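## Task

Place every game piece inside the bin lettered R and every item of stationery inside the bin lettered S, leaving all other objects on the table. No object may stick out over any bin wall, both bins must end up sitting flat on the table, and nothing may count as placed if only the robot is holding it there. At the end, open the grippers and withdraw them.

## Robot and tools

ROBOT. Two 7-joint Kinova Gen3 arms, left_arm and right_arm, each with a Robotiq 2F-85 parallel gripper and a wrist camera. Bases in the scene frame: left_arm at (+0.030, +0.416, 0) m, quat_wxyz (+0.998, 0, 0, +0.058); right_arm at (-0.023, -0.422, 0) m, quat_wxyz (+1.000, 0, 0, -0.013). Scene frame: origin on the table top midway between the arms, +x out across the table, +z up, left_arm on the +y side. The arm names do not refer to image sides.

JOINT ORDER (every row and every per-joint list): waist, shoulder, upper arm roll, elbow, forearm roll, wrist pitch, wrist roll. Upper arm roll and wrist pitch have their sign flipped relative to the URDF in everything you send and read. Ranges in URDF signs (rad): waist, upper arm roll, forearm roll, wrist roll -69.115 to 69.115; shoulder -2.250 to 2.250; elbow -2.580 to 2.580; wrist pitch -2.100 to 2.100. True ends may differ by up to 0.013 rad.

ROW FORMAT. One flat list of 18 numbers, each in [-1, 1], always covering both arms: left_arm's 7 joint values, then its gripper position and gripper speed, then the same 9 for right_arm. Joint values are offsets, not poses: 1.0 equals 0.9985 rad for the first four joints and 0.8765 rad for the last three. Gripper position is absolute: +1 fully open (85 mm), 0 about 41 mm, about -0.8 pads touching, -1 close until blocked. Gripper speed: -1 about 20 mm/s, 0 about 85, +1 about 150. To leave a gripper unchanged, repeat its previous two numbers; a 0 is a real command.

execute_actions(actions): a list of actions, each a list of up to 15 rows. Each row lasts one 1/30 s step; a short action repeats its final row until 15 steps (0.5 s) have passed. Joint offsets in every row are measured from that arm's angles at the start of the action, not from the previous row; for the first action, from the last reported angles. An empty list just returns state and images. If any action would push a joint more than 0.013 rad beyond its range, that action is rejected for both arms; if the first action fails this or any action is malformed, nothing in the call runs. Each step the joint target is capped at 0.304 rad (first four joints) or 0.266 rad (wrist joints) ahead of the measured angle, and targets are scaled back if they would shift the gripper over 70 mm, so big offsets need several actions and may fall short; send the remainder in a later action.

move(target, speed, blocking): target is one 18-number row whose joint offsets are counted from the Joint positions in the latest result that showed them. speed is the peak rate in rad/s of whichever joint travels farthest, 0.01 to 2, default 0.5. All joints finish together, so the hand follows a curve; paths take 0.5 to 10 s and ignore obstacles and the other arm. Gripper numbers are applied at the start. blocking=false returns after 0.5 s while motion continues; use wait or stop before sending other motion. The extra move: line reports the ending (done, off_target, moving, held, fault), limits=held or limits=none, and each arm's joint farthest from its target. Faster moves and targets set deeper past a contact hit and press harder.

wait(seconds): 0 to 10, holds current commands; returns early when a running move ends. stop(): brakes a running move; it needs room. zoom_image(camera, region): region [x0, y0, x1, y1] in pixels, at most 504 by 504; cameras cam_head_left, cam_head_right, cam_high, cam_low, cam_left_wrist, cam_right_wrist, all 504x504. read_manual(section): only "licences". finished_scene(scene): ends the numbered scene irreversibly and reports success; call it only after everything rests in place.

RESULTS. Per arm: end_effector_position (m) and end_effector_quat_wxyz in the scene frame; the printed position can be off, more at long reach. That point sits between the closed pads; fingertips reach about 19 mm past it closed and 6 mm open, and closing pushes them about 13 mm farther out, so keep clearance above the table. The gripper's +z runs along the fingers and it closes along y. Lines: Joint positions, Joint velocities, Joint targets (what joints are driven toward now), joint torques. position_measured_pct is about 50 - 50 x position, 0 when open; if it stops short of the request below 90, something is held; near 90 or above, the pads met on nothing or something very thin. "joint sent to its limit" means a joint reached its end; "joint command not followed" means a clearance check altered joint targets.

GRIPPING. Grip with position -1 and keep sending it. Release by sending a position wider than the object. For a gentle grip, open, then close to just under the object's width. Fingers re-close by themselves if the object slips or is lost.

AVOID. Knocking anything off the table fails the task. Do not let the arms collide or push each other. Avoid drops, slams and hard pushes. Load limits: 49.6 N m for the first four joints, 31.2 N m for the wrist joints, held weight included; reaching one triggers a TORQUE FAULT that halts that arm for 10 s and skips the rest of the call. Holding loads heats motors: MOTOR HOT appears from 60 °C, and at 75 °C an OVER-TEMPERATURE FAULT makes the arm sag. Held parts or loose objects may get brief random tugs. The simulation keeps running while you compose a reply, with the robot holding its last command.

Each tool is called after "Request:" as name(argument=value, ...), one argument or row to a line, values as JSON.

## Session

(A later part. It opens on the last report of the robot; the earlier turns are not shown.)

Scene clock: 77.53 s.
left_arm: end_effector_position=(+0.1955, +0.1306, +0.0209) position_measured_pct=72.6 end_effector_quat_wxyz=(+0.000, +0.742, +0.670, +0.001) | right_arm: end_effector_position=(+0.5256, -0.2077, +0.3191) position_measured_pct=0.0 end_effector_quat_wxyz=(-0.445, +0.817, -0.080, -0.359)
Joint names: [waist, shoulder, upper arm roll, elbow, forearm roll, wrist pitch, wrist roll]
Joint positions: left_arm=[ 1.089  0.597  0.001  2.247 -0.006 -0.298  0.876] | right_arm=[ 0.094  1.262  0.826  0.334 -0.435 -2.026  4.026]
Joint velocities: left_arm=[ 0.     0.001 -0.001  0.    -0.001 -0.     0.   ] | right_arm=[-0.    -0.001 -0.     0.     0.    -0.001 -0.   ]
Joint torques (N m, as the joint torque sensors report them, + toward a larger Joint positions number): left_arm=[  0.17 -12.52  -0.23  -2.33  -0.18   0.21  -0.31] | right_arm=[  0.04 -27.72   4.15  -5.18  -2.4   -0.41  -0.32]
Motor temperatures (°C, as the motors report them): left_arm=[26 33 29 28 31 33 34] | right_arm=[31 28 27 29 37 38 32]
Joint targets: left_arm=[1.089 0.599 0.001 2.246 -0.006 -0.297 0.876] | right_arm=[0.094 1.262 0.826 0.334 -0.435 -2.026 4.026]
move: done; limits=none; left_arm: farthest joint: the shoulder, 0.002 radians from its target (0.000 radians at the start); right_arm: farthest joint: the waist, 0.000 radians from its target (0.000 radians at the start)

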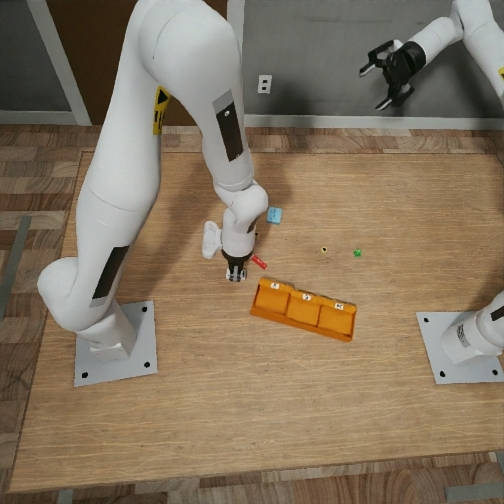

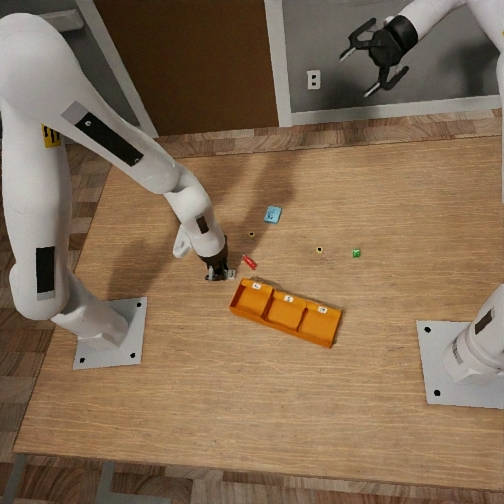

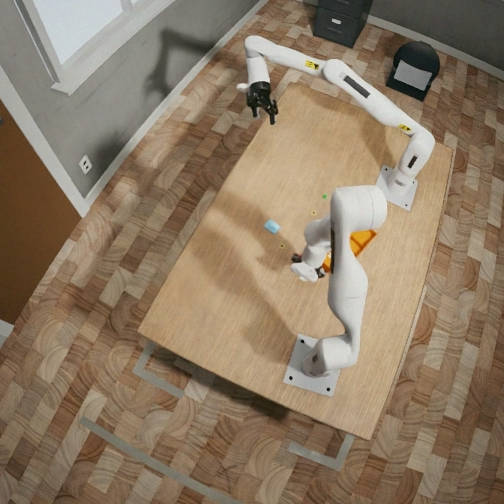

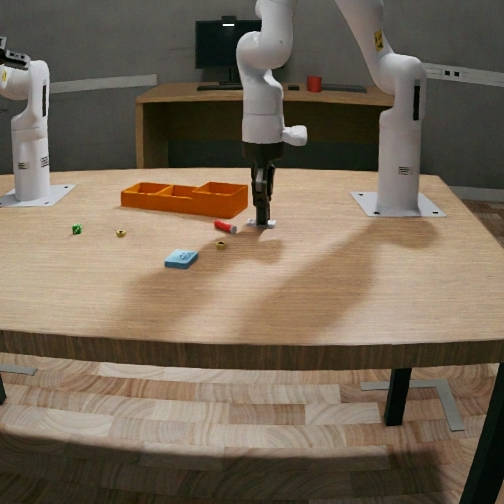

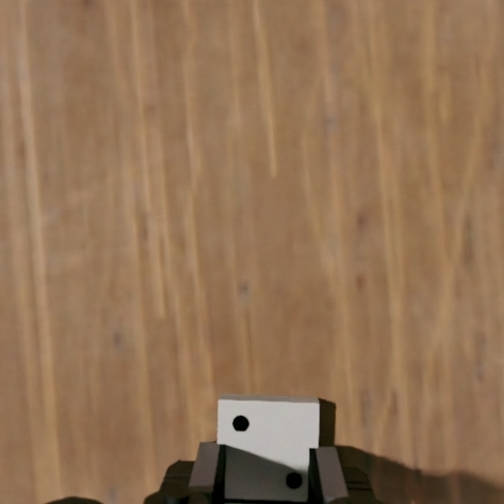

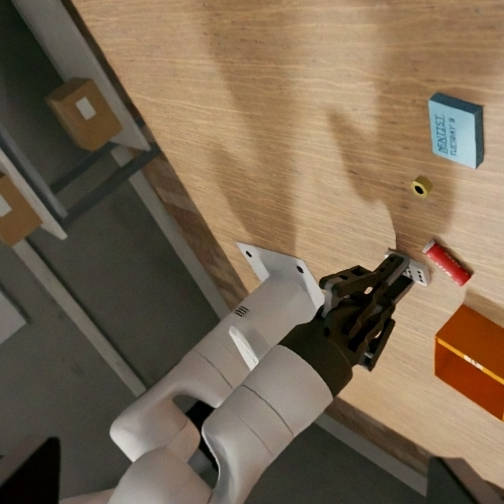

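Request:
move(
  target=[0,-0.259,0,-0.09,0,-0.398,0,-1,0.5, 0,0,0,0,0,0,0,1,0],
  speed=0.8,
)

Request:
move(
  target=[0.289,0.098,0,-0.176,0,-0.089,0.33,-1,0.5, 0,0,0,0,0,0,0,1,0],
  speed=0.6,
)

Scene clock: 86.37 s.
left_arm: end_effector_position=(+0.1959, +0.1309, +0.1193) position_measured_pct=72.6 end_effector_quat_wxyz=(-0.000, +0.742, +0.670, +0.002) | right_arm: end_effector_position=(+0.5256, -0.2077, +0.3191) position_measured_pct=0.0 end_effector_quat_wxyz=(-0.445, +0.817, -0.080, -0.359)
Joint names: [waist, shoulder, upper arm roll, elbow, forearm roll, wrist pitch, wrist roll]
Joint positions: left_arm=[ 1.089  0.339  0.001  2.157 -0.006 -0.647  0.876] | right_arm=[ 0.094  1.262  0.826  0.334 -0.435 -2.026  4.026]
Joint velocities: left_arm=[ 0.001 -0.003 -0.001 -0.    -0.001 -0.001  0.002] | right_arm=[-0.    -0.002  0.     0.     0.003 -0.     0.   ]
Joint torques (N m, as the joint torque sensors report them, + toward a larger Joint positions number): left_arm=[  0.16 -12.09  -0.21  -4.89  -0.24  -0.18  -0.29] | right_arm=[ -0.01 -27.69   4.3   -5.23  -2.38  -0.43  -0.38]
Motor temperatures (°C, as the motors report them): left_arm=[26 33 29 28 31 33 34] | right_arm=[31 29 27 29 37 38 32]
Joint targets: left_arm=[1.089 0.339 0.001 2.157 -0.006 -0.647 0.876] | right_arm=[0.094 1.262 0.826 0.334 -0.435 -2.026 4.026]
move: done; limits=none; left_arm: farthest joint: the shoulder, 0.001 radians from its target (0.259 radians at the start); right_arm: farthest joint: the waist, 0.000 radians from its target (0.000 radians at the start)

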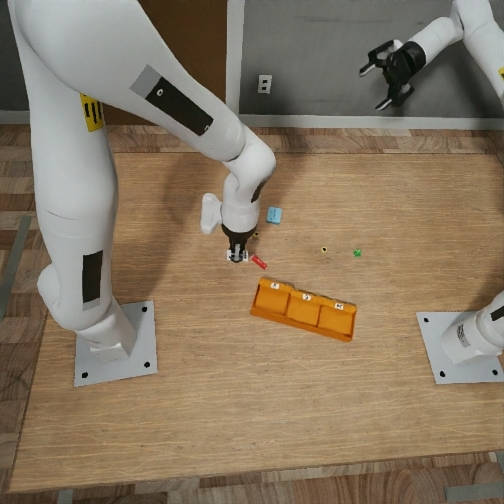

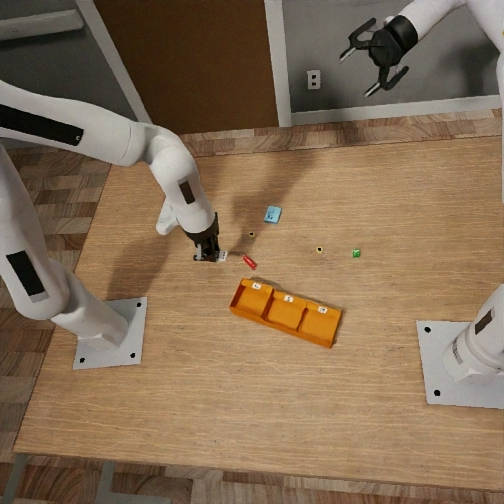

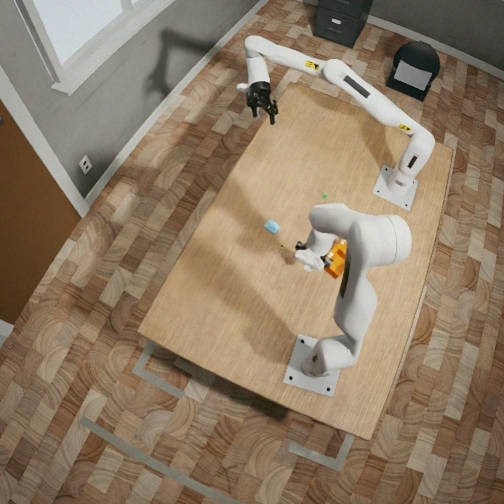

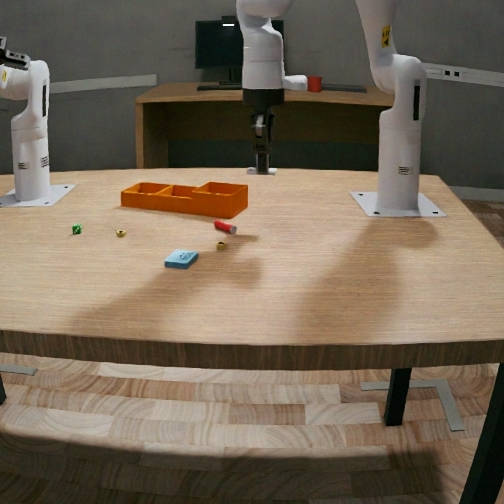

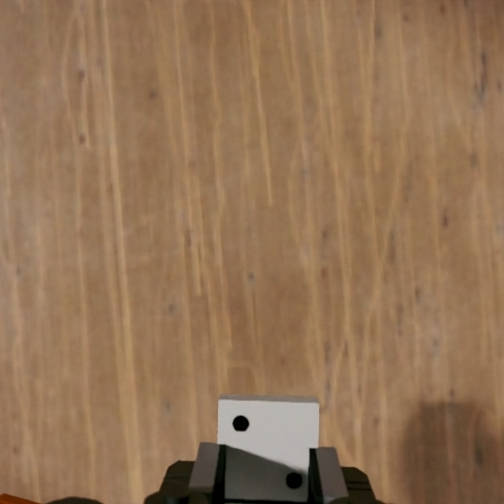

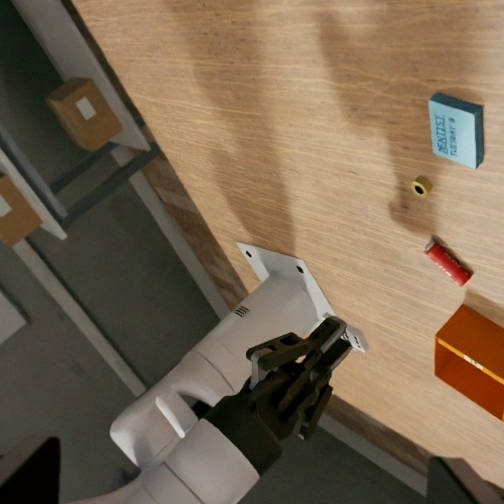

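Scene clock: 87.50 s.
left_arm: end_effector_position=(+0.1256, +0.0412, +0.1193) position_measured_pct=72.6 end_effector_quat_wxyz=(+0.001, +0.742, +0.671, +0.002) | right_arm: end_effector_position=(+0.5256, -0.2077, +0.3191) position_measured_pct=0.0 end_effector_quat_wxyz=(-0.445, +0.817, -0.080, -0.359)
Joint names: [waist, shoulder, upper arm roll, elbow, forearm roll, wrist pitch, wrist roll]
Joint positions: left_arm=[ 1.377  0.437  0.001  1.981 -0.006 -0.725  1.166] | right_arm=[ 0.094  1.262  0.826  0.334 -0.435 -2.026  4.026]
Joint velocities: left_arm=[ 0.004  0.001  0.     0.    -0.    -0.     0.001] | right_arm=[ 0.    -0.001  0.     0.001  0.001 -0.     0.   ]
Joint torques (N m, as the joint torque sensors report them, + toward a larger Joint positions number): left_arm=[ -0.15 -14.93  -0.16  -5.41  -0.22  -0.19  -0.26] | right_arm=[  0.01 -27.72   4.15  -5.22  -2.44  -0.44  -0.37]
Motor temperatures (°C, as the motors report them): left_arm=[26 33 29 28 31 33 34] | right_arm=[31 29 27 29 37 38 32]
Joint targets: left_arm=[1.378 0.437 0.001 1.981 -0.006 -0.725 1.166] | right_arm=[0.094 1.262 0.826 0.334 -0.435 -2.026 4.026]
move: done; limits=none; left_arm: farthest joint: the waist, 0.000 radians from its target (0.288 radians at the start); right_arm: farthest joint: the waist, 0.000 radians from its target (0.000 radians at the start)

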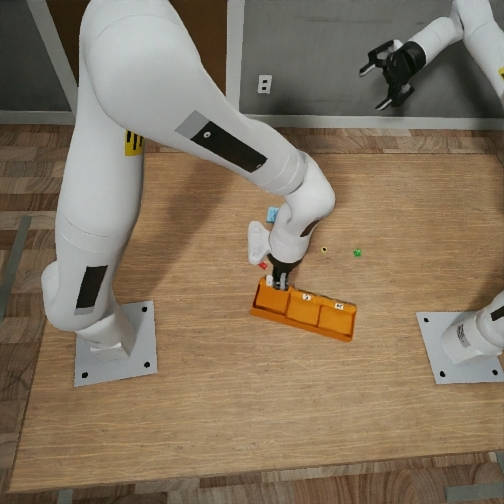

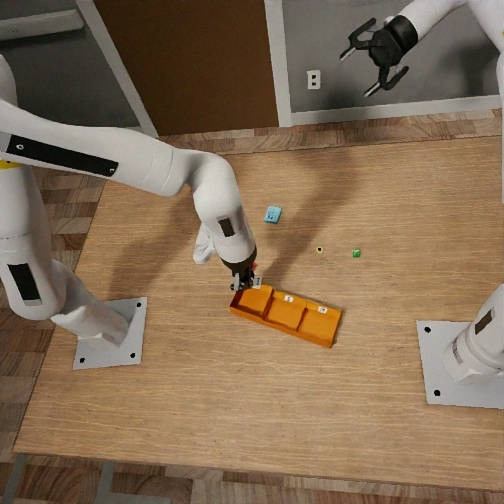

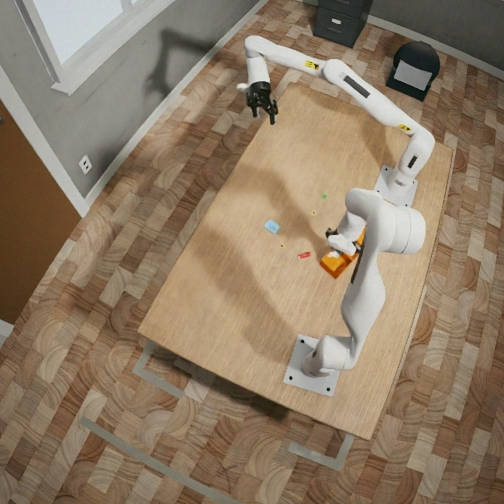

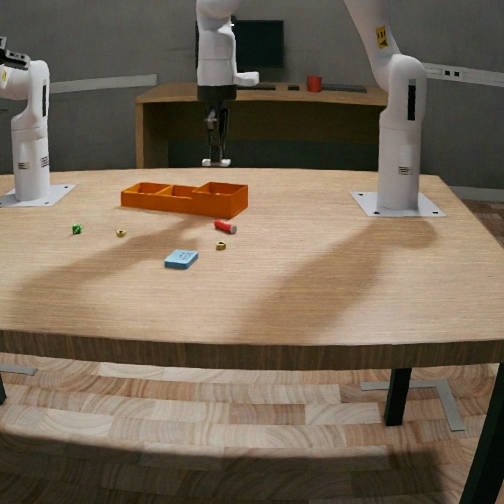

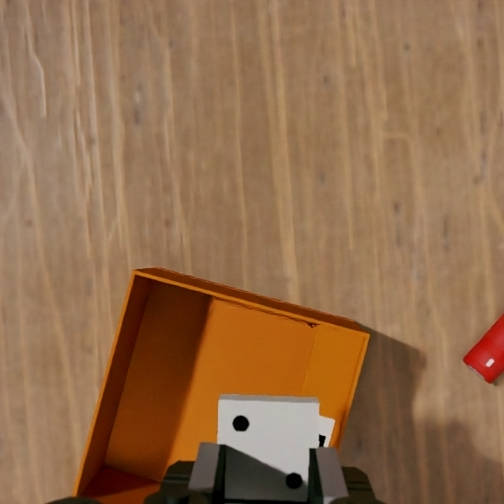

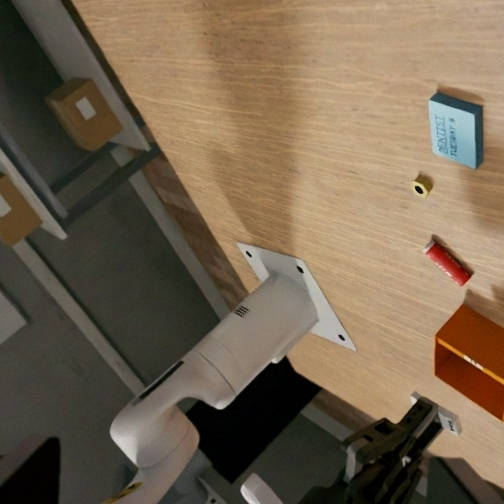

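Request:
move(
  target=[0.005,0.133,0,0.108,0,0.276,-0.22,-1,0.5, 0,0,0,0,0,0,0,1,0],
  speed=0.3,
)

Scene clock: 99.90 s.
left_arm: end_effector_position=(+0.1196, +0.0528, +0.0496) position_measured_pct=72.6 end_effector_quat_wxyz=(+0.001, +0.804, +0.594, +0.001) | right_arm: end_effector_position=(+0.5256, -0.2077, +0.3191) position_measured_pct=0.0 end_effector_quat_wxyz=(-0.445, +0.817, -0.080, -0.359)
Joint names: [waist, shoulder, upper arm roll, elbow, forearm roll, wrist pitch, wrist roll]
Joint positions: left_arm=[ 1.382  0.569  0.001  2.089 -0.006 -0.483  0.973] | right_arm=[ 0.094  1.262  0.826  0.334 -0.435 -2.026  4.026]
Joint velocities: left_arm=[ 0.     0.003  0.    -0.001 -0.    -0.    -0.001] | right_arm=[-0.     0.    -0.    -0.001  0.002  0.001 -0.   ]
Joint torques (N m, as the joint torque sensors report them, + toward a larger Joint positions number): left_arm=[  0.14 -15.57  -0.25  -3.73  -0.15  -0.31  -0.22] | right_arm=[  0.09 -27.68   4.01  -5.21  -2.46  -0.43  -0.38]
Motor temperatures (°C, as the motors report them): left_arm=[26 33 29 28 31 33 34] | right_arm=[31 29 27 29 37 38 32]
Joint targets: left_arm=[1.382 0.569 0.001 2.089 -0.006 -0.483 0.973] | right_arm=[0.094 1.262 0.826 0.334 -0.435 -2.026 4.026]
move: done; limits=none; left_arm: farthest joint: the shoulder, 0.001 radians from its target (0.133 radians at the start); right_arm: farthest joint: the waist, 0.000 radians from its target (0.000 radians at the start)

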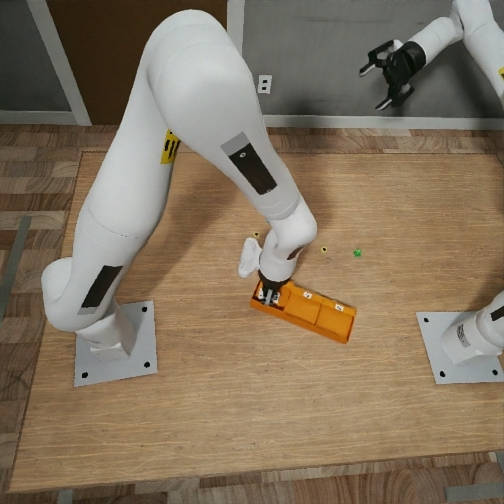

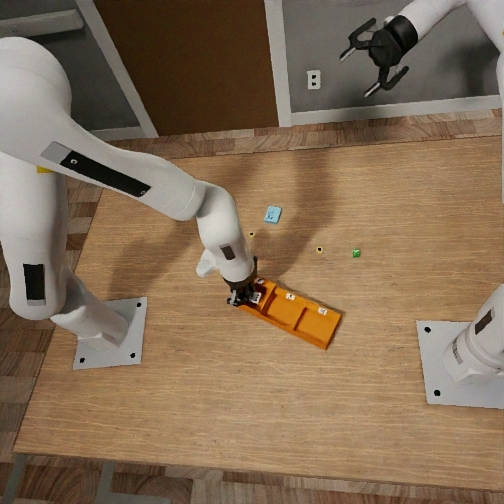

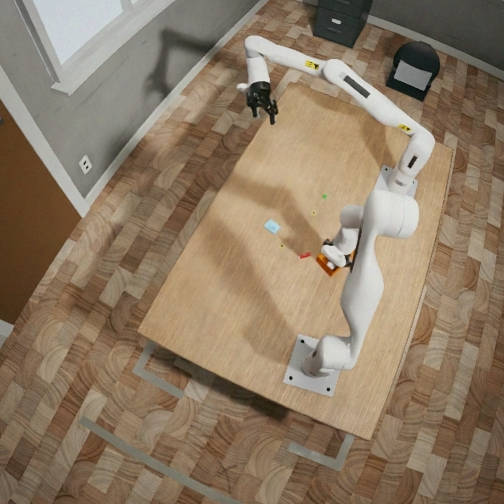

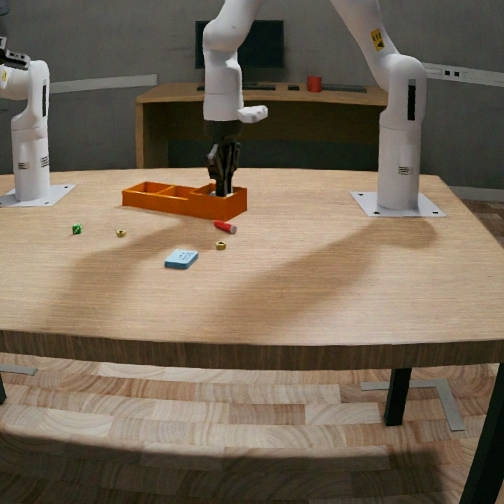

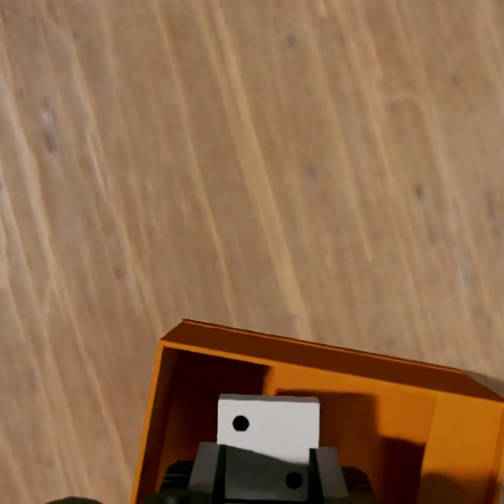

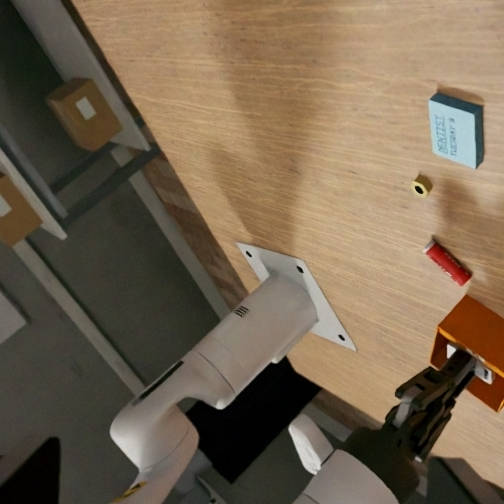

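Request:
move(
  target=[0,0,0,0,0,0,0,-0.1,0.5, 0,0,0,0,0,0,0,1,0],
)

Request:
move(
  target=[0,-0.25,0,0,0,-0.285,0,-0.1,0.5, 0,0,0,0,0,0,0,1,0],
  speed=0.6,
)

Request:
move(
  target=[-0.45,0,0,0,0,0,0,0.3,0.5, 0,0,0,0,0,0,0,1,0],
  speed=1,
)

Scene clock: 105.87 s.
left_arm: end_effector_position=(+0.1196, +0.0528, +0.0496) position_measured_pct=54.8 end_effector_quat_wxyz=(+0.001, +0.804, +0.594, +0.001) | right_arm: end_effector_position=(+0.5256, -0.2077, +0.3191) position_measured_pct=0.0 end_effector_quat_wxyz=(-0.445, +0.817, -0.080, -0.359)
Joint names: [waist, shoulder, upper arm roll, elbow, forearm roll, wrist pitch, wrist roll]
Joint positions: left_arm=[ 1.382  0.569  0.001  2.089 -0.006 -0.483  0.973] | right_arm=[ 0.094  1.262  0.826  0.334 -0.435 -2.026  4.026]
Joint velocities: left_arm=[-0.    -0.001 -0.001  0.001 -0.001  0.     0.001] | right_arm=[ 0.     0.     0.    -0.     0.002 -0.002 -0.   ]
Joint torques (N m, as the joint torque sensors report them, + toward a larger Joint positions number): left_arm=[  0.13 -15.19  -0.29  -3.67  -0.22  -0.34  -0.3 ] | right_arm=[  0.1  -27.63   4.21  -5.26  -2.35  -0.49  -0.33]
Motor temperatures (°C, as the motors report them): left_arm=[26 33 29 28 31 33 34] | right_arm=[31 29 27 29 37 38 32]
Joint targets: left_arm=[1.382 0.569 0.001 2.089 -0.006 -0.483 0.973] | right_arm=[0.094 1.262 0.826 0.334 -0.435 -2.026 4.026]
move: done; limits=none; left_arm: farthest joint: the waist, 0.000 radians from its target (0.000 radians at the start); right_arm: farthest joint: the waist, 0.000 radians from its target (0.000 radians at the start)

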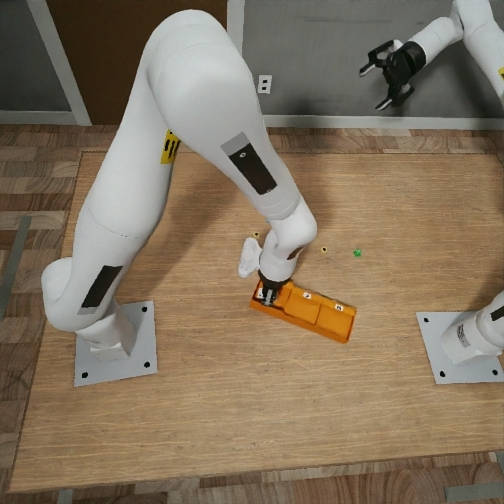

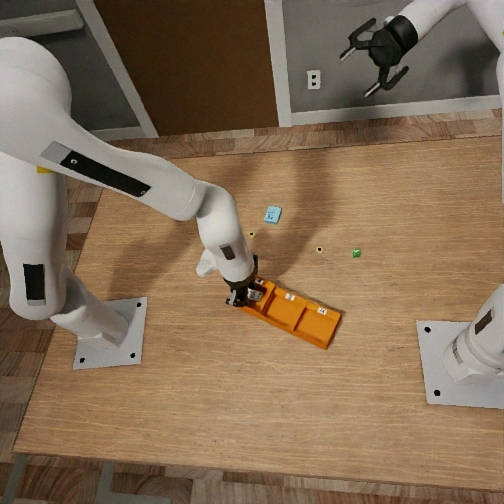

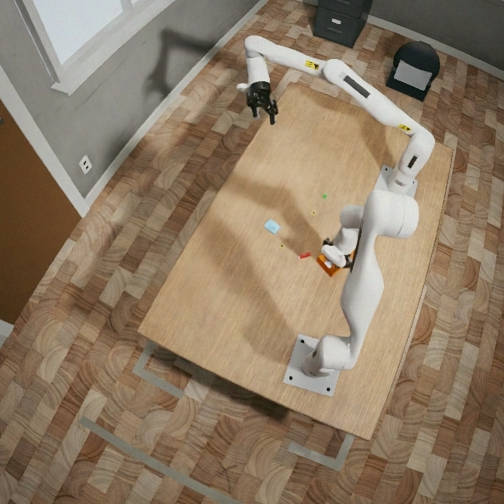

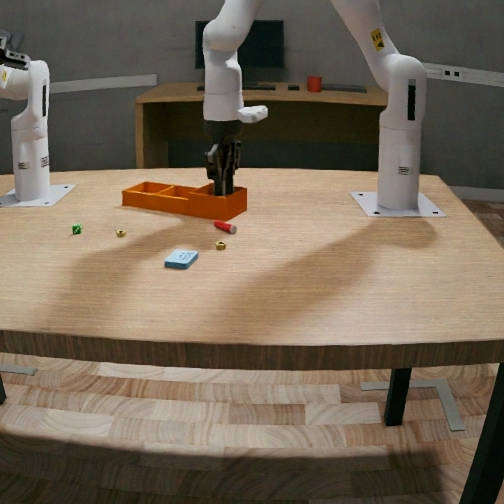

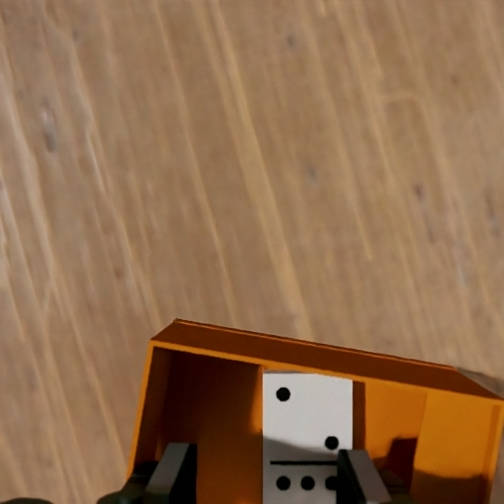

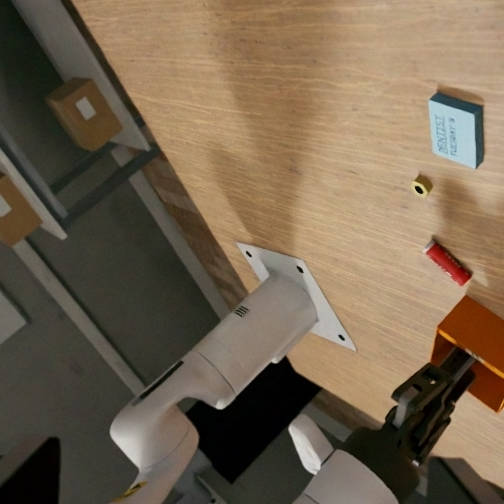

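Scene clock: 106.93 s.
left_arm: end_effector_position=(+0.1108, +0.0819, +0.1393) position_measured_pct=54.8 end_effector_quat_wxyz=(+0.001, +0.804, +0.595, +0.002) | right_arm: end_effector_position=(+0.5256, -0.2077, +0.3191) position_measured_pct=0.0 end_effector_quat_wxyz=(-0.445, +0.817, -0.080, -0.359)
Joint names: [waist, shoulder, upper arm roll, elbow, forearm roll, wrist pitch, wrist roll]
Joint positions: left_arm=[ 1.382  0.32   0.001  2.089 -0.006 -0.733  0.973] | right_arm=[ 0.094  1.262  0.826  0.334 -0.435 -2.026  4.026]
Joint velocities: left_arm=[-0.001 -0.004 -0.001  0.     0.    -0.001  0.001] | right_arm=[-0.     0.002 -0.    -0.001 -0.     0.    -0.   ]
Joint torques (N m, as the joint torque sensors report them, + toward a larger Joint positions number): left_arm=[  0.1  -12.52   0.01  -5.37  -0.27  -0.17  -0.24] | right_arm=[  0.06 -27.64   4.19  -5.21  -2.34  -0.44  -0.36]
Motor temperatures (°C, as the motors report them): left_arm=[26 33 29 28 31 33 34] | right_arm=[31 29 27 29 37 38 32]
Joint targets: left_arm=[1.382 0.320 0.001 2.089 -0.006 -0.733 0.973] | right_arm=[0.094 1.262 0.826 0.334 -0.435 -2.026 4.026]
move: done; limits=none; left_arm: farthest joint: the waist, 0.000 radians from its target (0.000 radians at the start); right_arm: farthest joint: the waist, 0.000 radians from its target (0.000 radians at the start)

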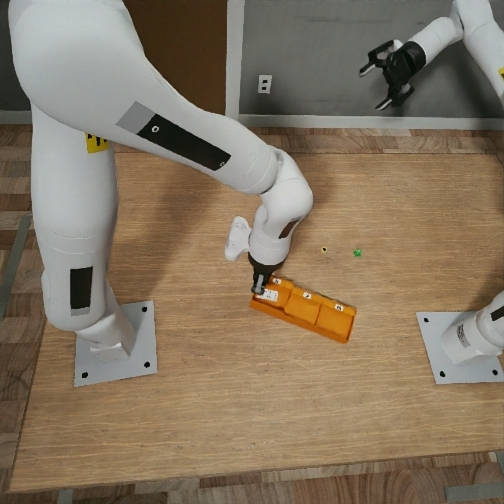

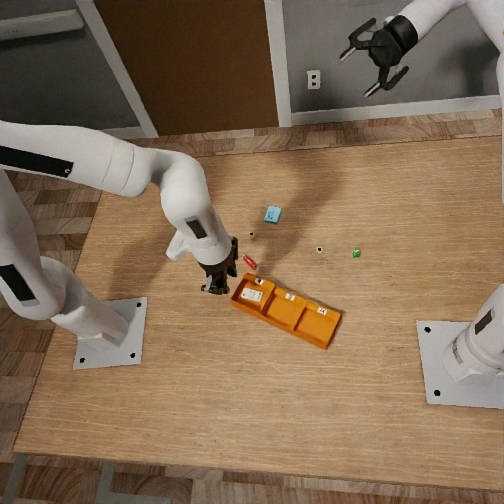

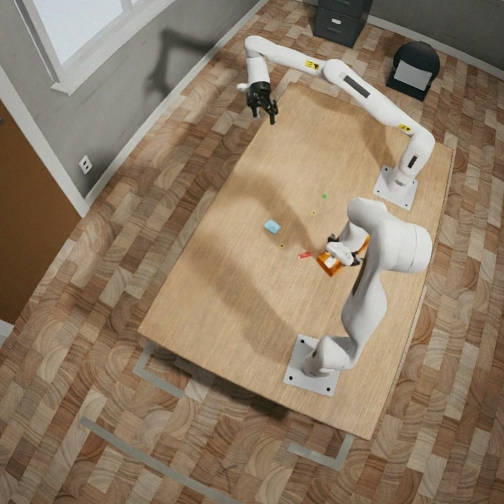

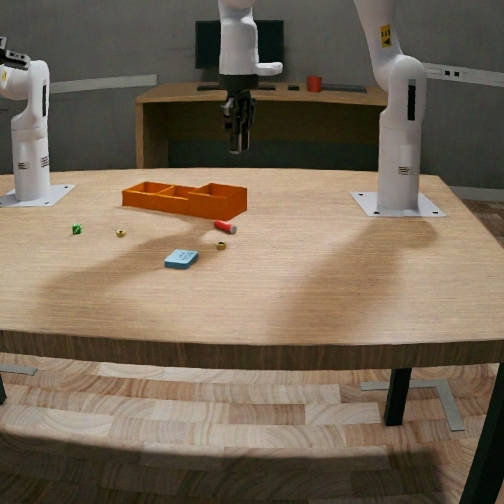

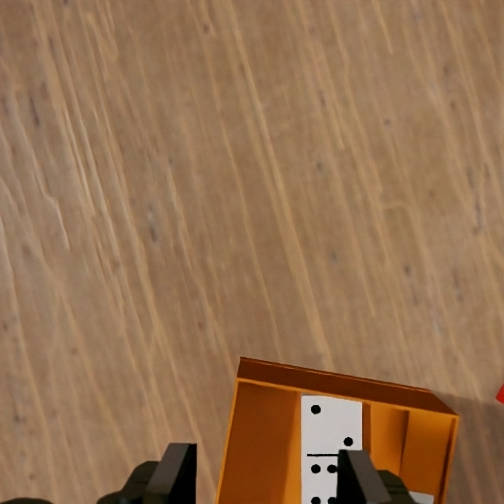

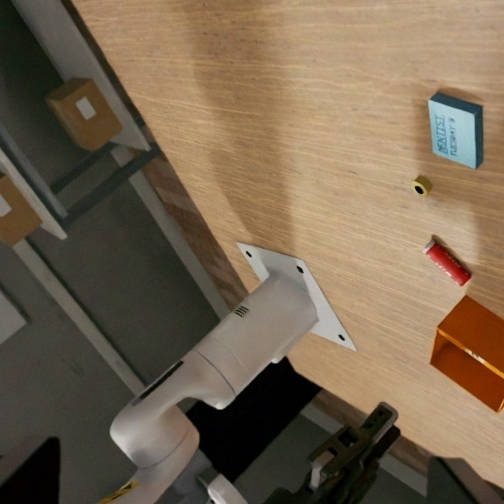

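Scene clock: 108.17 s.
left_arm: end_effector_position=(+0.2478, +0.1500, +0.1393) position_measured_pct=34.9 end_effector_quat_wxyz=(+0.000, +0.652, +0.759, +0.002) | right_arm: end_effector_position=(+0.5256, -0.2077, +0.3191) position_measured_pct=0.0 end_effector_quat_wxyz=(-0.445, +0.817, -0.080, -0.359)
Joint names: [waist, shoulder, upper arm roll, elbow, forearm roll, wrist pitch, wrist roll]
Joint positions: left_arm=[ 0.933  0.32   0.001  2.089 -0.006 -0.733  0.973] | right_arm=[ 0.094  1.262  0.826  0.334 -0.435 -2.026  4.026]
Joint velocities: left_arm=[-0.003 -0.003 -0.    -0.001  0.    -0.     0.001] | right_arm=[ 0.    -0.002 -0.    -0.001 -0.001 -0.001 -0.   ]
Joint torques (N m, as the joint torque sensors report them, + toward a larger Joint positions number): left_arm=[  0.08 -12.54   0.07  -5.36  -0.14  -0.23  -0.25] | right_arm=[  0.03 -27.78   4.19  -5.28  -2.43  -0.37  -0.33]
Motor temperatures (°C, as the motors report them): left_arm=[26 33 29 28 31 33 34] | right_arm=[31 29 27 29 37 38 32]
Joint targets: left_arm=[0.933 0.320 0.001 2.089 -0.006 -0.733 0.973] | right_arm=[0.094 1.262 0.826 0.334 -0.435 -2.026 4.026]
move: done; limits=none; left_arm: farthest joint: the waist, 0.001 radians from its target (0.450 radians at the start); right_arm: farthest joint: the waist, 0.000 radians from its target (0.000 radians at the start)

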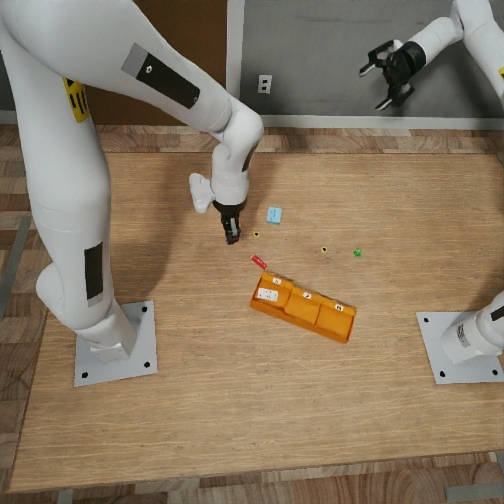

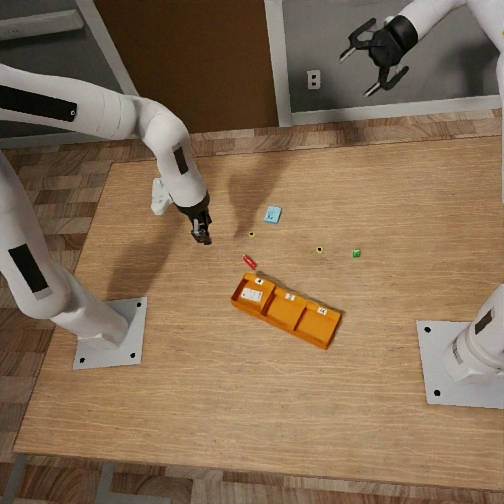

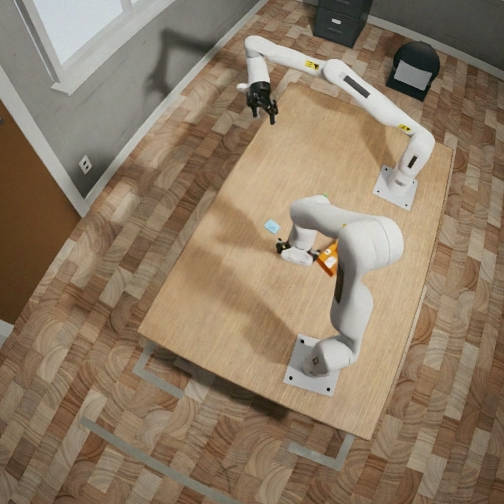

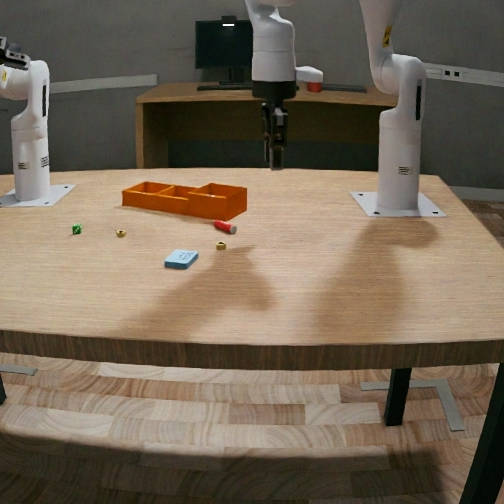

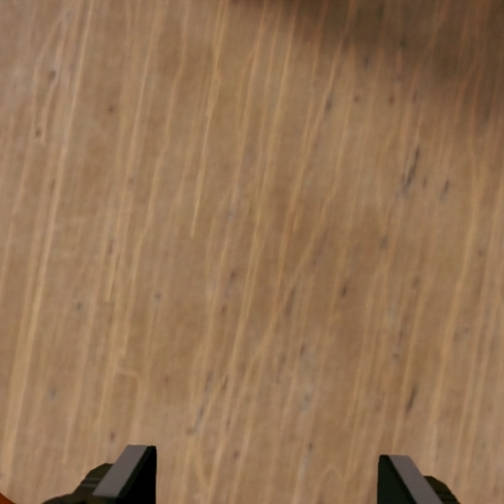

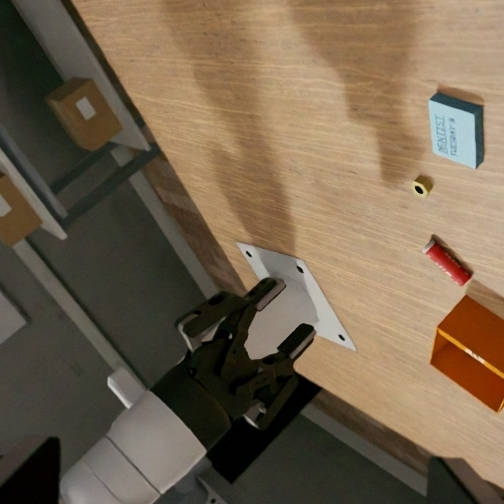

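Request:
zoom_image(
  camera="cam_right_wrist",
  region=[390,70,504,300],
)

Request:
move(
  target=[-0.03,0.32,0,-0.62,0,-0.339,0,1,0.5, 0,0,0,0,0,0,0,1,0],
  speed=1,
)

Region (390, 70, 504, 300) of cam_right_wrist's 504x504 image, scaled by 2.191; it fills the left 250 columns of this view, and the rest is white.

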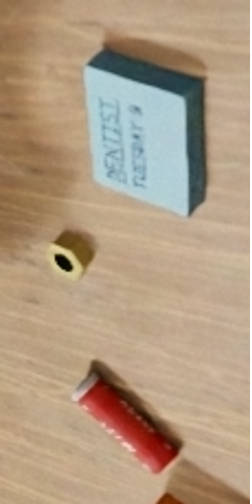

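Scene clock: 118.57 s.
left_arm: end_effector_position=(+0.3824, +0.0301, +0.1502) position_measured_pct=0.0 end_effector_quat_wxyz=(+0.002, +0.640, +0.769, +0.003) | right_arm: end_effector_position=(+0.5256, -0.2077, +0.3191) position_measured_pct=0.0 end_effector_quat_wxyz=(-0.445, +0.817, -0.080, -0.359)
Joint names: [waist, shoulder, upper arm roll, elbow, forearm roll, wrist pitch, wrist roll]
Joint positions: left_arm=[ 0.903  0.639  0.001  1.47  -0.006 -1.03   0.973] | right_arm=[ 0.094  1.262  0.826  0.334 -0.435 -2.026  4.026]
Joint velocities: left_arm=[-0.001  0.    -0.    -0.001  0.    -0.001 -0.003] | right_arm=[-0.     0.    -0.    -0.001  0.001  0.    -0.   ]
Joint torques (N m, as the joint torque sensors report them, + toward a larger Joint positions number): left_arm=[  0.21 -19.76  -0.25  -7.05  -0.23  -0.23  -0.31] | right_arm=[  0.1  -27.73   4.21  -5.23  -2.35  -0.52  -0.31]
Motor temperatures (°C, as the motors report them): left_arm=[26 33 29 28 31 33 34] | right_arm=[31 29 27 29 37 38 32]
Joint targets: left_arm=[0.903 0.639 0.001 1.470 -0.006 -1.030 0.973] | right_arm=[0.094 1.262 0.826 0.334 -0.435 -2.026 4.026]
move: done; limits=none; left_arm: farthest joint: the waist, 0.000 radians from its target (0.030 radians at the start); right_arm: farthest joint: the waist, 0.000 radians from its target (0.000 radians at the start)

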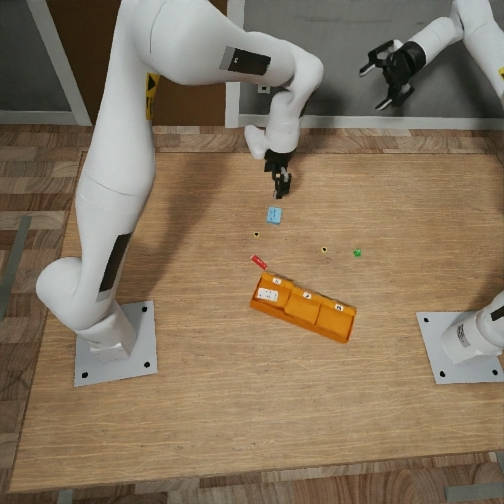

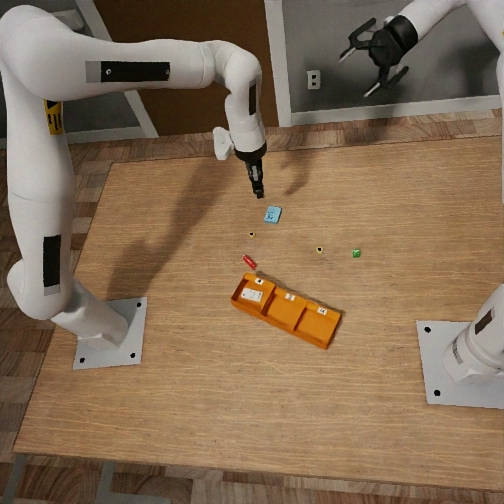

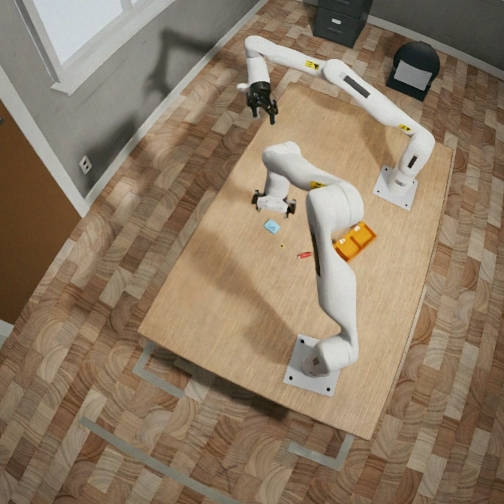

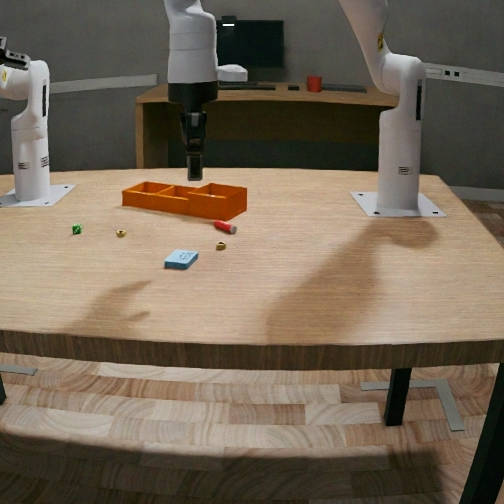

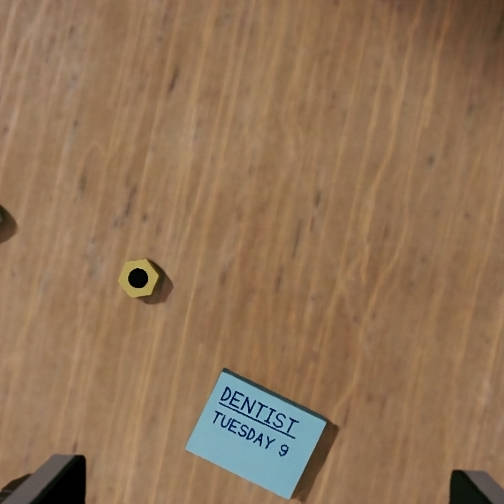

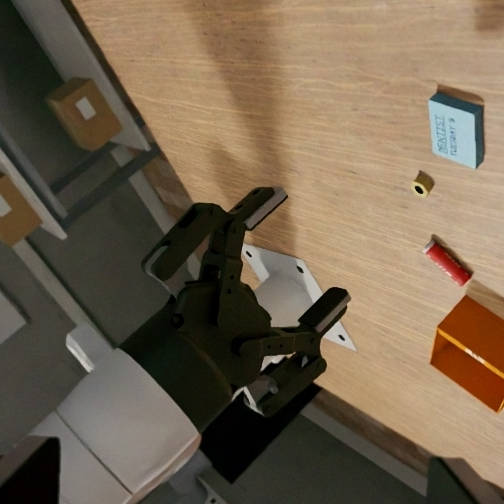

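Request:
move(
  target=[0.025,0.15,0,0.041,0,0.218,-0.51,0.6,0.5, 0,0,0,0,0,0,0,1,0],
  speed=0.8,
)

Scene clock: 127.33 s.
left_arm: end_effector_position=(+0.3810, +0.0124, +0.0608) position_measured_pct=19.8 end_effector_quat_wxyz=(+0.002, +0.802, +0.597, +0.003) | right_arm: end_effector_position=(+0.5256, -0.2077, +0.3191) position_measured_pct=0.0 end_effector_quat_wxyz=(-0.445, +0.817, -0.080, -0.359)
Joint names: [waist, shoulder, upper arm roll, elbow, forearm roll, wrist pitch, wrist roll]
Joint positions: left_arm=[ 0.928  0.789  0.001  1.511 -0.006 -0.839  0.526] | right_arm=[ 0.094  1.262  0.826  0.334 -0.435 -2.026  4.026]
Joint velocities: left_arm=[ 0.001  0.002 -0.     0.    -0.001 -0.     0.   ] | right_arm=[ 0.002 -0.001 -0.     0.001 -0.    -0.002  0.   ]
Joint torques (N m, as the joint torque sensors report them, + toward a larger Joint positions number): left_arm=[  0.14 -21.08  -0.33  -6.15  -0.21  -0.3   -0.24] | right_arm=[  0.2  -27.6    4.14  -5.32  -2.4   -0.38  -0.4 ]
Motor temperatures (°C, as the motors report them): left_arm=[26 33 29 28 31 33 34] | right_arm=[31 29 27 29 37 38 32]
Joint targets: left_arm=[0.928 0.789 0.001 1.511 -0.006 -0.839 0.526] | right_arm=[0.094 1.262 0.826 0.334 -0.435 -2.026 4.026]
move: done; limits=none; left_arm: farthest joint: the waist, 0.000 radians from its target (0.025 radians at the start); right_arm: farthest joint: the waist, 0.000 radians from its target (0.000 radians at the start)

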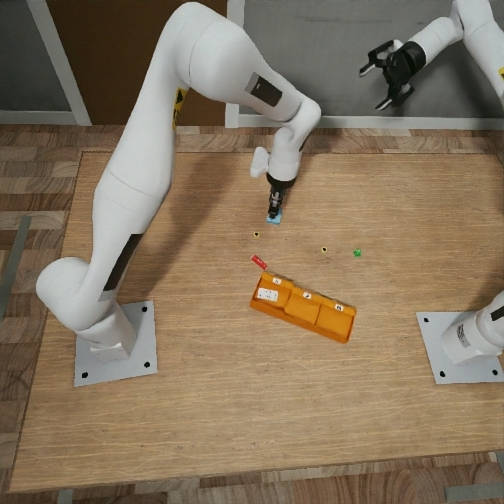

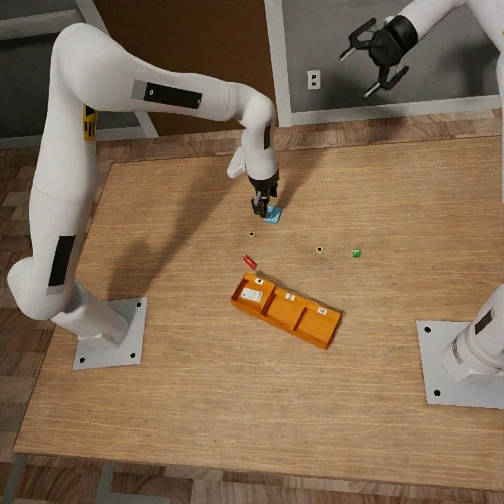

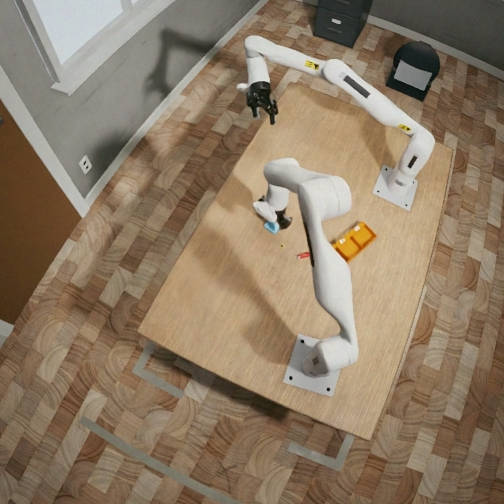

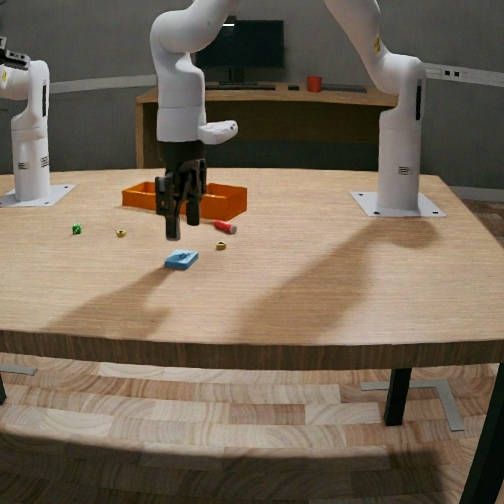

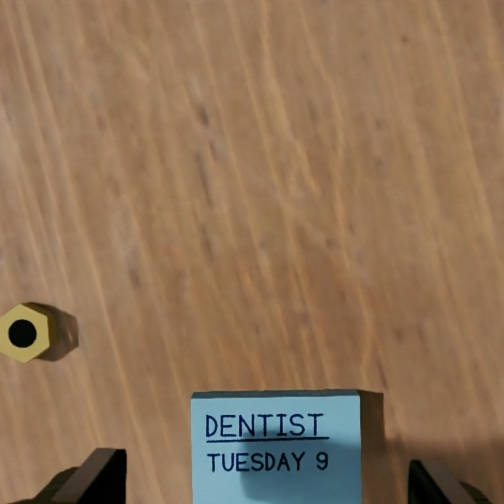

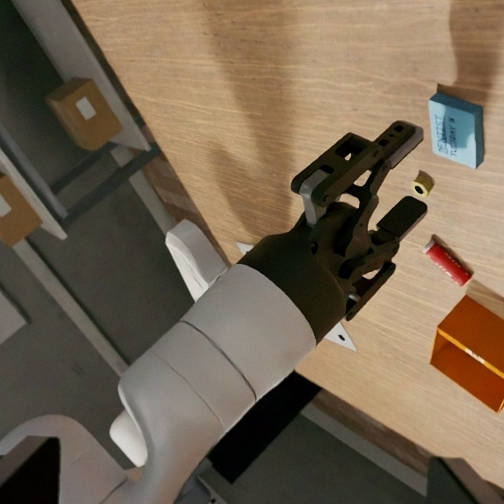

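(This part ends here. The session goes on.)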